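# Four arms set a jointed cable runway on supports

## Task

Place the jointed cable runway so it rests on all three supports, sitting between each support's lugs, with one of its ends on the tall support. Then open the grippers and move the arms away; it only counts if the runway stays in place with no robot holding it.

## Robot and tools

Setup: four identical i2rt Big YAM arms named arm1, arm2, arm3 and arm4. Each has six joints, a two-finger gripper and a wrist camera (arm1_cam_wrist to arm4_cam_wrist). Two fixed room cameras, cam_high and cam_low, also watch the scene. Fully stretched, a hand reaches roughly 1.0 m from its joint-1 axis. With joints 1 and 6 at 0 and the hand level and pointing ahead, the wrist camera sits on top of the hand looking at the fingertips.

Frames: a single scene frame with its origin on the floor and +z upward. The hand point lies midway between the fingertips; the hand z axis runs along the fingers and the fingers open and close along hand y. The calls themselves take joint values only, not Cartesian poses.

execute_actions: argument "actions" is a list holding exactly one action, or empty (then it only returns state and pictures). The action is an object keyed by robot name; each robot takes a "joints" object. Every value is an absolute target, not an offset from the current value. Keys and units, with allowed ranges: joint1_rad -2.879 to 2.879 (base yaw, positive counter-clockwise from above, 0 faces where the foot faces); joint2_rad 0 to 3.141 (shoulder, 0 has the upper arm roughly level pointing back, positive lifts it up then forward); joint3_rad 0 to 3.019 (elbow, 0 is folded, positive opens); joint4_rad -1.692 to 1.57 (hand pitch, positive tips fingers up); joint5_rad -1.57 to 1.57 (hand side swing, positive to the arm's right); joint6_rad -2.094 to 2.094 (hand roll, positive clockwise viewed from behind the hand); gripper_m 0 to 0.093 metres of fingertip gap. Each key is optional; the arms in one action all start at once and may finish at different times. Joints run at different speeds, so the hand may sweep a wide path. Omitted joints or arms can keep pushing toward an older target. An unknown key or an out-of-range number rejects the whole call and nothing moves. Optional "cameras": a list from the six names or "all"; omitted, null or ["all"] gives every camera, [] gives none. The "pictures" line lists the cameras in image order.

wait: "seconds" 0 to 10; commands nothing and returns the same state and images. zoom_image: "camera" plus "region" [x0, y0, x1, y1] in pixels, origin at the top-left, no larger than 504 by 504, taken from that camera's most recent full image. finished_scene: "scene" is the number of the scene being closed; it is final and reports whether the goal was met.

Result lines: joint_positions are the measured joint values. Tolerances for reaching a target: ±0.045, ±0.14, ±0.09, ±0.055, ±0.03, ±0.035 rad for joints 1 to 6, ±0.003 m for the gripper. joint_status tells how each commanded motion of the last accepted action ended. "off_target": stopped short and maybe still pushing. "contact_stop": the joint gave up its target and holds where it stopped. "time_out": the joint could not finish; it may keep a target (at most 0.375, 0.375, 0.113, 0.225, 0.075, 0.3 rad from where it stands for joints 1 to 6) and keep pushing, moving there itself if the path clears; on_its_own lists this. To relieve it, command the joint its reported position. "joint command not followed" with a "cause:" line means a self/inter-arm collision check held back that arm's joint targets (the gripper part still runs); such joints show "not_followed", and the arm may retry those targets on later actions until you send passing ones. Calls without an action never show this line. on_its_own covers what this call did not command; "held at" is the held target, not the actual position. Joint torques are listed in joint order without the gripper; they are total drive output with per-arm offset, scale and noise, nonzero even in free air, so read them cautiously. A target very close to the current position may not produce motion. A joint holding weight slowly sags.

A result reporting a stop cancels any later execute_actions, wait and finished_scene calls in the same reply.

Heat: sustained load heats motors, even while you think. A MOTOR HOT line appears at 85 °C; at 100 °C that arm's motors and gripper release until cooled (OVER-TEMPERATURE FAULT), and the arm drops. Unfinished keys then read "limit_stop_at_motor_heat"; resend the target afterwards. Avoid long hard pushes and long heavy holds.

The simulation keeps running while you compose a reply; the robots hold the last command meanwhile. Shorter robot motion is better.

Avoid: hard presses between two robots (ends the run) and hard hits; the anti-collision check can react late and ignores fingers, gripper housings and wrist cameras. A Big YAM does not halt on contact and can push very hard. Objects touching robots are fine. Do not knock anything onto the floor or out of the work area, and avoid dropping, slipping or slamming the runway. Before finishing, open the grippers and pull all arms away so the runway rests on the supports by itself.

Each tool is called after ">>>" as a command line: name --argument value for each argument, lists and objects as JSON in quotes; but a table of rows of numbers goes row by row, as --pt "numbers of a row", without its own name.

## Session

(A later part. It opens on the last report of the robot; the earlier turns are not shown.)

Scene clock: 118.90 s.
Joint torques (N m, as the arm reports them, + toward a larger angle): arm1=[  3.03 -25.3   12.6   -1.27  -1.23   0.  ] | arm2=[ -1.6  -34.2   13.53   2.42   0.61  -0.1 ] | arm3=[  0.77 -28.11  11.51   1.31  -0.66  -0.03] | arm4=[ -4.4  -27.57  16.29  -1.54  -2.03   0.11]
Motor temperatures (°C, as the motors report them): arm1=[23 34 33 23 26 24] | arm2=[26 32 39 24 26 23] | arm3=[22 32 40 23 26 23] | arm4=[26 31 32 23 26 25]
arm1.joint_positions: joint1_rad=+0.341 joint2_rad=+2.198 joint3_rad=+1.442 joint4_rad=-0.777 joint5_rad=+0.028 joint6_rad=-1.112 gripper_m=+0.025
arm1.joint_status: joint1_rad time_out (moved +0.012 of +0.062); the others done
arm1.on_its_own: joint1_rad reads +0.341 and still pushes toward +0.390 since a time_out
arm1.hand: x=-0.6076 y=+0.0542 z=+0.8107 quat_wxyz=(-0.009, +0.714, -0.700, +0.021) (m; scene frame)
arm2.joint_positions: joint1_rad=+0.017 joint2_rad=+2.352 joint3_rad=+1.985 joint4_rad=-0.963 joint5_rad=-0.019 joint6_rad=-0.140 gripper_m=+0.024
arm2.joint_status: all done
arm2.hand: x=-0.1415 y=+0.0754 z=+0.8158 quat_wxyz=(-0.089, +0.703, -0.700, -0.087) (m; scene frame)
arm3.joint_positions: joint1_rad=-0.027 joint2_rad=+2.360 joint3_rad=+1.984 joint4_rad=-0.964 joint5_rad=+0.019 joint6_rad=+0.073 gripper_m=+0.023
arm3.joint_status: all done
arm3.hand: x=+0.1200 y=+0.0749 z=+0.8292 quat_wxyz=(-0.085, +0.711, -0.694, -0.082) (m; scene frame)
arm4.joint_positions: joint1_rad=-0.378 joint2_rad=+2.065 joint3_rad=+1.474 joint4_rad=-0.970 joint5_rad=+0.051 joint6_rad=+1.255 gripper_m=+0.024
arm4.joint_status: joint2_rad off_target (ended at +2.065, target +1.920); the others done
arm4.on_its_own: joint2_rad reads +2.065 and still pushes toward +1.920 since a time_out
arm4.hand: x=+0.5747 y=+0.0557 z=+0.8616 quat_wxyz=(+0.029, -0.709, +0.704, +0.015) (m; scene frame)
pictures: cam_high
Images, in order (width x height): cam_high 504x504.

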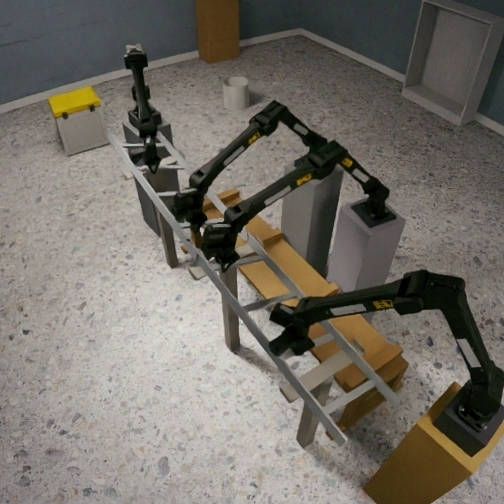

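>>> execute_actions --actions '[{"arm1":{"joints":{"joint1_rad":0.37,"joint2_rad":2.25,"joint4_rad":-0.72}},"arm4":{"joints":{"joint1_rad":-0.41,"joint2_rad":2.12,"joint4_rad":-0.92}},"arm2":{"joints":{"joint2_rad":2.37,"joint3_rad":1.94,"joint4_rad":-0.8}},"arm3":{"joints":{"joint2_rad":2.35,"joint3_rad":1.94,"joint4_rad":-0.83}}}]' --cameras '["cam_high","cam_low"]'

>>> zoom_image --camera "cam_high" --region '[100,130,450,460]'

Scene clock: 127.43 s.
Joint torques (N m, as the arm reports them, + toward a larger angle): arm1=[  1.67 -19.77  10.65   0.25  -1.17  -0.03] | arm2=[ -1.99 -33.89  11.7    1.76   0.36  -0.32] | arm3=[  0.86 -27.17   9.71   1.48  -0.29  -0.17] | arm4=[ -3.6  -22.3   15.06   0.04   1.61  -0.13]
Motor temperatures (°C, as the motors report them): arm1=[23 34 33 23 26 24] | arm2=[26 32 38 24 26 23] | arm3=[22 33 38 23 26 23] | arm4=[26 31 33 23 26 25]
arm1.joint_positions: joint1_rad=+0.335 joint2_rad=+2.294 joint3_rad=+1.457 joint4_rad=-0.717 joint5_rad=+0.026 joint6_rad=-1.109 gripper_m=+0.025
arm1.joint_status: all done
arm1.hand: x=-0.6093 y=+0.0497 z=+0.7611 quat_wxyz=(+0.001, +0.711, -0.703, +0.017) (m; scene frame)
arm2.joint_positions: joint1_rad=+0.017 joint2_rad=+2.425 joint3_rad=+1.918 joint4_rad=-0.828 joint5_rad=-0.012 joint6_rad=-0.122 gripper_m=+0.024
arm2.joint_status: all done
arm2.hand: x=-0.1424 y=+0.0676 z=+0.7439 quat_wxyz=(-0.088, +0.697, -0.706, -0.084) (m; scene frame)
arm3.joint_positions: joint1_rad=-0.027 joint2_rad=+2.430 joint3_rad=+1.917 joint4_rad=-0.835 joint5_rad=+0.010 joint6_rad=+0.088 gripper_m=+0.023
arm3.joint_status: all done
arm3.hand: x=+0.1196 y=+0.0653 z=+0.7587 quat_wxyz=(-0.078, +0.706, -0.699, -0.083) (m; scene frame)
arm4.joint_positions: joint1_rad=-0.375 joint2_rad=+2.178 joint3_rad=+1.479 joint4_rad=-0.911 joint5_rad=-0.037 joint6_rad=+1.276 gripper_m=+0.024
arm4.joint_status: all done
arm4.hand: x=+0.5747 y=+0.0394 z=+0.7992 quat_wxyz=(+0.001, -0.702, +0.711, -0.027) (m; scene frame)
pictures: cam_high, cam_low
Images, in order (width x height): cam_high 504x504, cam_low 504x504.

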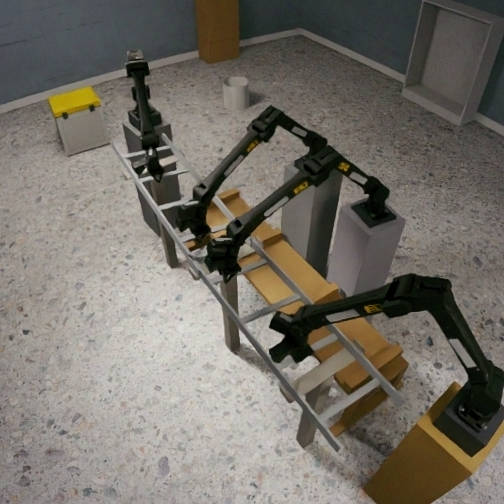

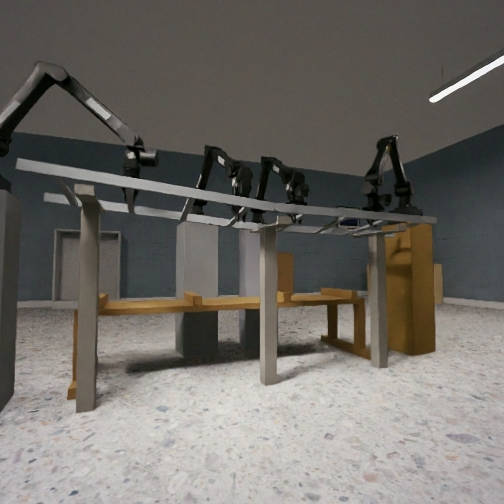

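Region (100, 130, 450, 460) of cam_high's 504x504 image, scaled by 1.440, with more detail than that image has; it fills the top 475 rows of this view, and the rest is white.

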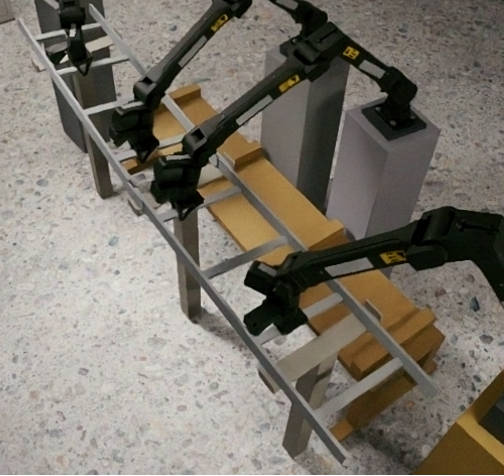

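>>> execute_actions --actions '[{"arm1":{"joints":{"joint1_rad":0.33,"joint2_rad":2.2}},"arm4":{"joints":{"joint1_rad":-0.385,"joint2_rad":2.06}},"arm2":{"joints":{"joint2_rad":2.32,"joint4_rad":-0.88}},"arm3":{"joints":{"joint2_rad":2.3,"joint4_rad":-0.9}}}]' --cameras '[]'

>>> execute_actions --actions '[{"arm1":{"joints":{"joint2_rad":2.32,"joint4_rad":-0.69}},"arm4":{"joints":{"joint2_rad":2.18,"joint4_rad":-0.89}},"arm2":{"joints":{"joint2_rad":2.4,"joint4_rad":-0.83}},"arm3":{"joints":{"joint2_rad":2.39,"joint4_rad":-0.85}}}]' --cameras '["cam_high","cam_low"]'

>>> zoom_image --camera "cam_high" --region '[100,130,450,460]'

>>> zoom_image --camera "cam_low" --region '[10,150,440,250]'

Scene clock: 138.43 s.
Joint torques (N m, as the arm reports them, + toward a larger angle): arm1=[ -0.76 -23.38  10.64   0.46  -0.99   0.02] | arm2=[ -2.03 -37.7   11.65  -0.09   0.32  -0.31] | arm3=[  0.88 -30.28   9.86  -0.93  -0.29  -0.19] | arm4=[ -2.38 -26.2   15.07   0.25   1.4   -0.2 ]
Motor temperatures (°C, as the motors report them): arm1=[23 33 32 23 26 24] | arm2=[26 33 37 24 26 23] | arm3=[22 33 37 23 25 23] | arm4=[26 31 33 23 27 25]
arm1.joint_positions: joint1_rad=+0.325 joint2_rad=+2.290 joint3_rad=+1.457 joint4_rad=-0.723 joint5_rad=+0.022 joint6_rad=-1.115 gripper_m=+0.025
arm1.joint_status: all done
arm1.hand: x=-0.6071 y=+0.0447 z=+0.7634 quat_wxyz=(+0.001, +0.709, -0.705, +0.015) (m; scene frame)
arm2.joint_positions: joint1_rad=+0.016 joint2_rad=+2.421 joint3_rad=+1.918 joint4_rad=-0.855 joint5_rad=-0.010 joint6_rad=-0.123 gripper_m=+0.024
arm2.joint_status: all done
arm2.hand: x=-0.1421 y=+0.0619 z=+0.7452 quat_wxyz=(-0.080, +0.698, -0.708, -0.076) (m; scene frame)
arm3.joint_positions: joint1_rad=-0.027 joint2_rad=+2.426 joint3_rad=+1.917 joint4_rad=-0.860 joint5_rad=+0.010 joint6_rad=+0.088 gripper_m=+0.023
arm3.joint_status: all done
arm3.hand: x=+0.1201 y=+0.0600 z=+0.7600 quat_wxyz=(-0.071, +0.707, -0.700, -0.074) (m; scene frame)
arm4.joint_positions: joint1_rad=-0.367 joint2_rad=+2.176 joint3_rad=+1.479 joint4_rad=-0.915 joint5_rad=-0.032 joint6_rad=+1.282 gripper_m=+0.024
arm4.joint_status: all done
arm4.hand: x=+0.5742 y=+0.0353 z=+0.8002 quat_wxyz=(+0.004, -0.703, +0.711, -0.027) (m; scene frame)
pictures: none
No camera images: the call's "cameras" was empty. Leave "cameras" out to get every camera's image.

Scene clock: 139.33 s.
Joint torques (N m, as the arm reports them, + toward a larger angle): arm1=[  0.08 -18.08   9.94   0.35  -0.92   0.04] | arm2=[ -2.15 -33.9   11.37   1.21   0.32  -0.31] | arm3=[  0.87 -26.87   9.89   0.65  -0.17  -0.2 ] | arm4=[ -2.78 -20.41  14.57   0.44   1.65  -0.2 ]
Motor temperatures (°C, as the motors report them): arm1=[23 33 32 23 26 24] | arm2=[26 33 37 24 26 23] | arm3=[22 33 37 23 25 23] | arm4=[26 31 33 23 27 25]
arm1.joint_positions: joint1_rad=+0.317 joint2_rad=+2.339 joint3_rad=+1.461 joint4_rad=-0.690 joint5_rad=+0.020 joint6_rad=-1.117 gripper_m=+0.025
arm1.joint_status: all done
arm1.hand: x=-0.6092 y=+0.0385 z=+0.7372 quat_wxyz=(+0.007, +0.707, -0.707, +0.012) (m; scene frame)
arm2.joint_positions: joint1_rad=+0.014 joint2_rad=+2.458 joint3_rad=+1.917 joint4_rad=-0.845 joint5_rad=-0.010 joint6_rad=-0.123 gripper_m=+0.024
arm2.joint_status: all done
arm2.hand: x=-0.1420 y=+0.0552 z=+0.7189 quat_wxyz=(-0.069, +0.698, -0.709, -0.067) (m; scene frame)
arm3.joint_positions: joint1_rad=-0.027 joint2_rad=+2.462 joint3_rad=+1.915 joint4_rad=-0.846 joint5_rad=+0.006 joint6_rad=+0.089 gripper_m=+0.023
arm3.joint_status: all done
arm3.hand: x=+0.1204 y=+0.0536 z=+0.7342 quat_wxyz=(-0.062, +0.708, -0.701, -0.066) (m; scene frame)
arm4.joint_positions: joint1_rad=-0.363 joint2_rad=+2.217 joint3_rad=+1.482 joint4_rad=-0.890 joint5_rad=-0.038 joint6_rad=+1.283 gripper_m=+0.024
arm4.joint_status: all done
arm4.hand: x=+0.5755 y=+0.0320 z=+0.7780 quat_wxyz=(+0.005, -0.704, +0.710, -0.034) (m; scene frame)
pictures: cam_high, cam_low
Images, in order (width x height): cam_high 504x504, cam_low 504x504.

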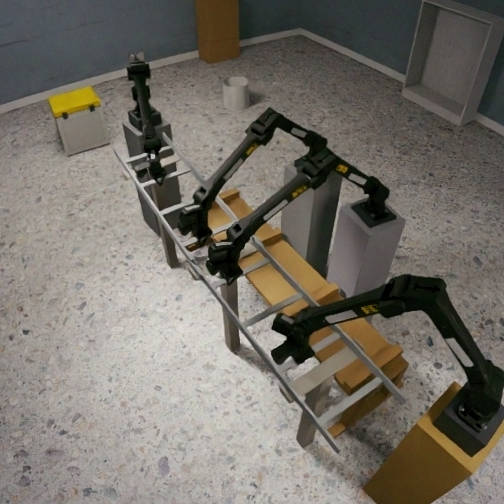

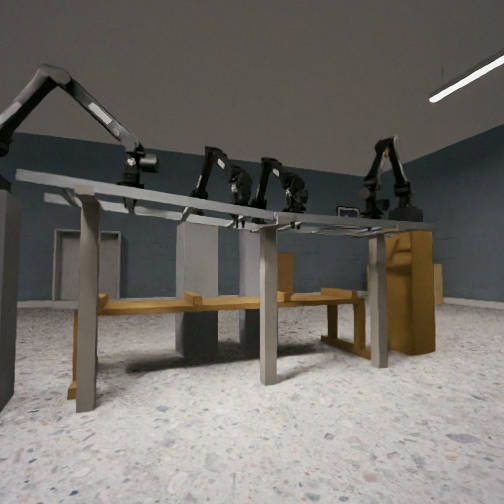

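Region (100, 130, 450, 460) of cam_high's 504x504 image, scaled by 1.440, with more detail than that image has; it fills the top 475 rows of this view, and the rest is white.

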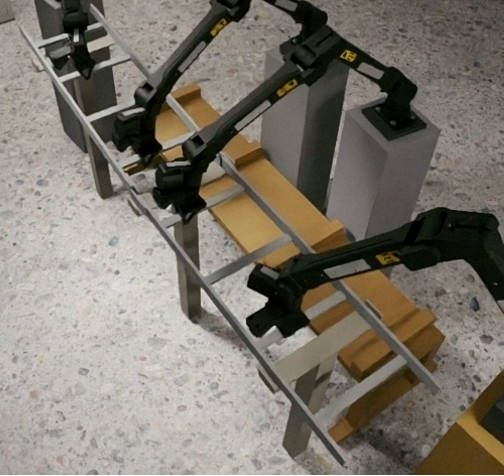

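Region (10, 150, 440, 250) of cam_low's 504x504 image, scaled by 1.172, with more detail than that image has; it fills the top 117 rows of this view, and the rest is white.

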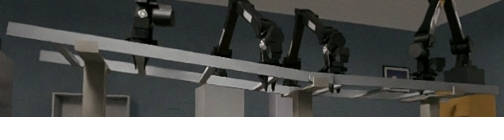

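Dropped in between lugs at all three. Release.

>>> execute_actions --actions '[{"arm1":{"joints":{"gripper_m":0.09,"joint1_rad":0.317,"joint2_rad":2.34}},"arm4":{"joints":{"gripper_m":0.09,"joint1_rad":-0.363,"joint2_rad":2.217}},"arm2":{"joints":{"gripper_m":0.09,"joint2_rad":2.44}},"arm3":{"joints":{"gripper_m":0.09,"joint2_rad":2.44}}}]' --cameras '[]'

>>> execute_actions --actions '[{"arm1":{"joints":{"joint2_rad":1.9}},"arm4":{"joints":{"joint2_rad":1.75}},"arm2":{"joints":{"joint2_rad":2.1}},"arm3":{"joints":{"joint2_rad":2.1}}}]' --cameras '[]'

>>> execute_actions --actions '[{"arm1":{"joints":{"joint2_rad":1.0,"joint1_rad":0}},"arm4":{"joints":{"joint2_rad":1.0,"joint1_rad":0}},"arm2":{"joints":{"joint2_rad":1.0,"joint3_rad":1.3}},"arm3":{"joints":{"joint2_rad":1.0,"joint3_rad":1.3}}}]' --cameras '["cam_high","cam_low"]'

Scene clock: 149.87 s.
Joint torques (N m, as the arm reports them, + toward a larger angle): arm1=[ -1.17 -16.7    9.78   0.36  -0.26   0.04] | arm2=[ -0.69 -29.01  11.68   1.27   0.11  -0.1 ] | arm3=[  0.26 -22.36   9.95   0.82  -0.03  -0.14] | arm4=[ -1.01 -19.14  10.64   0.56   0.15  -0.07]
Motor temperatures (°C, as the motors report them): arm1=[23 33 32 23 26 24] | arm2=[26 33 36 24 26 23] | arm3=[22 33 36 23 25 23] | arm4=[26 30 32 23 27 25]
arm1.joint_positions: joint1_rad=+0.316 joint2_rad=+2.342 joint3_rad=+1.462 joint4_rad=-0.690 joint5_rad=+0.004 joint6_rad=-1.117 gripper_m=+0.090
arm1.joint_status: all done
arm1.hand: x=-0.6105 y=+0.0404 z=+0.7358 quat_wxyz=(+0.005, +0.707, -0.707, +0.005) (m; scene frame)
arm2.joint_positions: joint1_rad=-0.001 joint2_rad=+2.442 joint3_rad=+1.917 joint4_rad=-0.844 joint5_rad=-0.004 joint6_rad=-0.140 gripper_m=+0.090
arm2.joint_status: all done
arm2.hand: x=-0.1295 y=+0.0575 z=+0.7305 quat_wxyz=(-0.079, +0.699, -0.708, -0.069) (m; scene frame)
arm3.joint_positions: joint1_rad=-0.020 joint2_rad=+2.449 joint3_rad=+1.915 joint4_rad=-0.848 joint5_rad=+0.003 joint6_rad=+0.083 gripper_m=+0.090
arm3.joint_status: all done
arm3.hand: x=+0.1141 y=+0.0558 z=+0.7430 quat_wxyz=(-0.064, +0.712, -0.696, -0.071) (m; scene frame)
arm4.joint_positions: joint1_rad=-0.361 joint2_rad=+2.220 joint3_rad=+1.529 joint4_rad=-0.890 joint5_rad=-0.002 joint6_rad=+1.271 gripper_m=+0.090
arm4.joint_status: all done
arm4.hand: x=+0.5548 y=+0.0431 z=+0.7893 quat_wxyz=(+0.010, -0.710, +0.705, -0.006) (m; scene frame)
pictures: none
No camera images: the call's "cameras" was empty. Leave "cameras" out to get every camera's image.

Scene clock: 151.60 s.
Joint torques (N m, as the arm reports them, + toward a larger angle): arm1=[ -1.08 -16.16  11.32   1.14  -0.23   0.08] | arm2=[ -0.42 -25.19  12.07   1.58   0.11  -0.11] | arm3=[  0.2  -20.51  10.43   1.66  -0.03  -0.15] | arm4=[ -0.92 -13.12  12.01   1.65   0.12  -0.11]
Motor temperatures (°C, as the motors report them): arm1=[23 33 32 23 26 24] | arm2=[26 33 36 24 26 23] | arm3=[22 33 36 23 25 23] | arm4=[26 30 32 23 27 25]
arm1.joint_positions: joint1_rad=+0.316 joint2_rad=+1.913 joint3_rad=+1.483 joint4_rad=-0.690 joint5_rad=+0.004 joint6_rad=-1.117 gripper_m=+0.090
arm1.joint_status: all done
arm1.hand: x=-0.5297 y=+0.0822 z=+1.0042 quat_wxyz=(-0.206, +0.690, -0.690, +0.077) (m; scene frame)
arm2.joint_positions: joint1_rad=-0.001 joint2_rad=+2.088 joint3_rad=+1.934 joint4_rad=-0.837 joint5_rad=-0.004 joint6_rad=-0.141 gripper_m=+0.090
arm2.joint_status: all done
arm2.hand: x=-0.1195 y=+0.0998 z=+1.0024 quat_wxyz=(-0.227, +0.672, -0.682, -0.179) (m; scene frame)
arm3.joint_positions: joint1_rad=-0.020 joint2_rad=+2.100 joint3_rad=+1.931 joint4_rad=-0.848 joint5_rad=+0.003 joint6_rad=+0.083 gripper_m=+0.090
arm3.joint_status: all done
arm3.hand: x=+0.1079 y=+0.1006 z=+1.0090 quat_wxyz=(-0.178, +0.688, -0.672, -0.210) (m; scene frame)
arm4.joint_positions: joint1_rad=-0.361 joint2_rad=+1.723 joint3_rad=+1.550 joint4_rad=-0.890 joint5_rad=-0.002 joint6_rad=+1.270 gripper_m=+0.090
arm4.joint_status: all done
arm4.hand: x=+0.5071 y=+0.0529 z=+1.1011 quat_wxyz=(-0.111, -0.690, +0.681, +0.220) (m; scene frame)
pictures: none
No camera images: the call's "cameras" was empty. Leave "cameras" out to get every camera's image.

Scene clock: 153.43 s.
Joint torques (N m, as the arm reports them, + toward a larger angle): arm1=[-1.51 -4.72 11.96  1.9  -0.06  0.13] | arm2=[-0.5  -5.65 10.46  2.13  0.12 -0.13] | arm3=[ 0.32 -4.79 10.09  2.21 -0.03 -0.15] | arm4=[-0.31 -4.07 10.58  2.42 -0.01 -0.14]
Motor temperatures (°C, as the motors report them): arm1=[23 32 32 23 26 24] | arm2=[26 33 36 24 26 23] | arm3=[22 33 36 23 25 23] | arm4=[26 30 32 23 26 25]
arm1.joint_positions: joint1_rad=+0.005 joint2_rad=+1.008 joint3_rad=+1.483 joint4_rad=-0.690 joint5_rad=+0.001 joint6_rad=-1.117 gripper_m=+0.090
arm1.joint_status: all done
arm1.hand: x=-0.6754 y=-0.1395 z=+1.5323 quat_wxyz=(-0.551, +0.462, -0.629, +0.296) (m; scene frame)
arm2.joint_positions: joint1_rad=-0.001 joint2_rad=+0.992 joint3_rad=+1.312 joint4_rad=-0.837 joint5_rad=-0.004 joint6_rad=-0.141 gripper_m=+0.090
arm2.joint_status: all done
arm2.hand: x=-0.1665 y=-0.2311 z=+1.3212 quat_wxyz=(-0.401, +0.605, -0.615, -0.307) (m; scene frame)
arm3.joint_positions: joint1_rad=-0.020 joint2_rad=+0.997 joint3_rad=+1.297 joint4_rad=-0.848 joint5_rad=+0.003 joint6_rad=+0.083 gripper_m=+0.090
arm3.joint_status: all done
arm3.hand: x=+0.1411 y=-0.2284 z=+1.3285 quat_wxyz=(-0.316, +0.624, -0.608, -0.376) (m; scene frame)
arm4.joint_positions: joint1_rad=-0.003 joint2_rad=+1.002 joint3_rad=+1.560 joint4_rad=-0.890 joint5_rad=+0.001 joint6_rad=+1.268 gripper_m=+0.090
arm4.joint_status: all done
arm4.hand: x=+0.6862 y=-0.1643 z=+1.4960 quat_wxyz=(-0.353, -0.676, +0.460, +0.454) (m; scene frame)
pictures: cam_high, cam_low
Images, in order (width x height): cam_high 504x504, cam_low 504x504.

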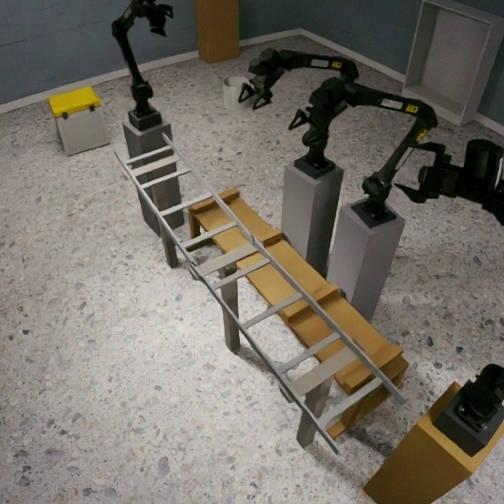

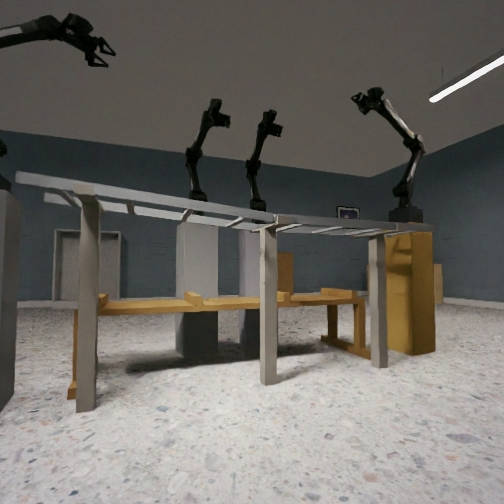

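>>> finished_scene --scene 2

The scene is finished: the task was done.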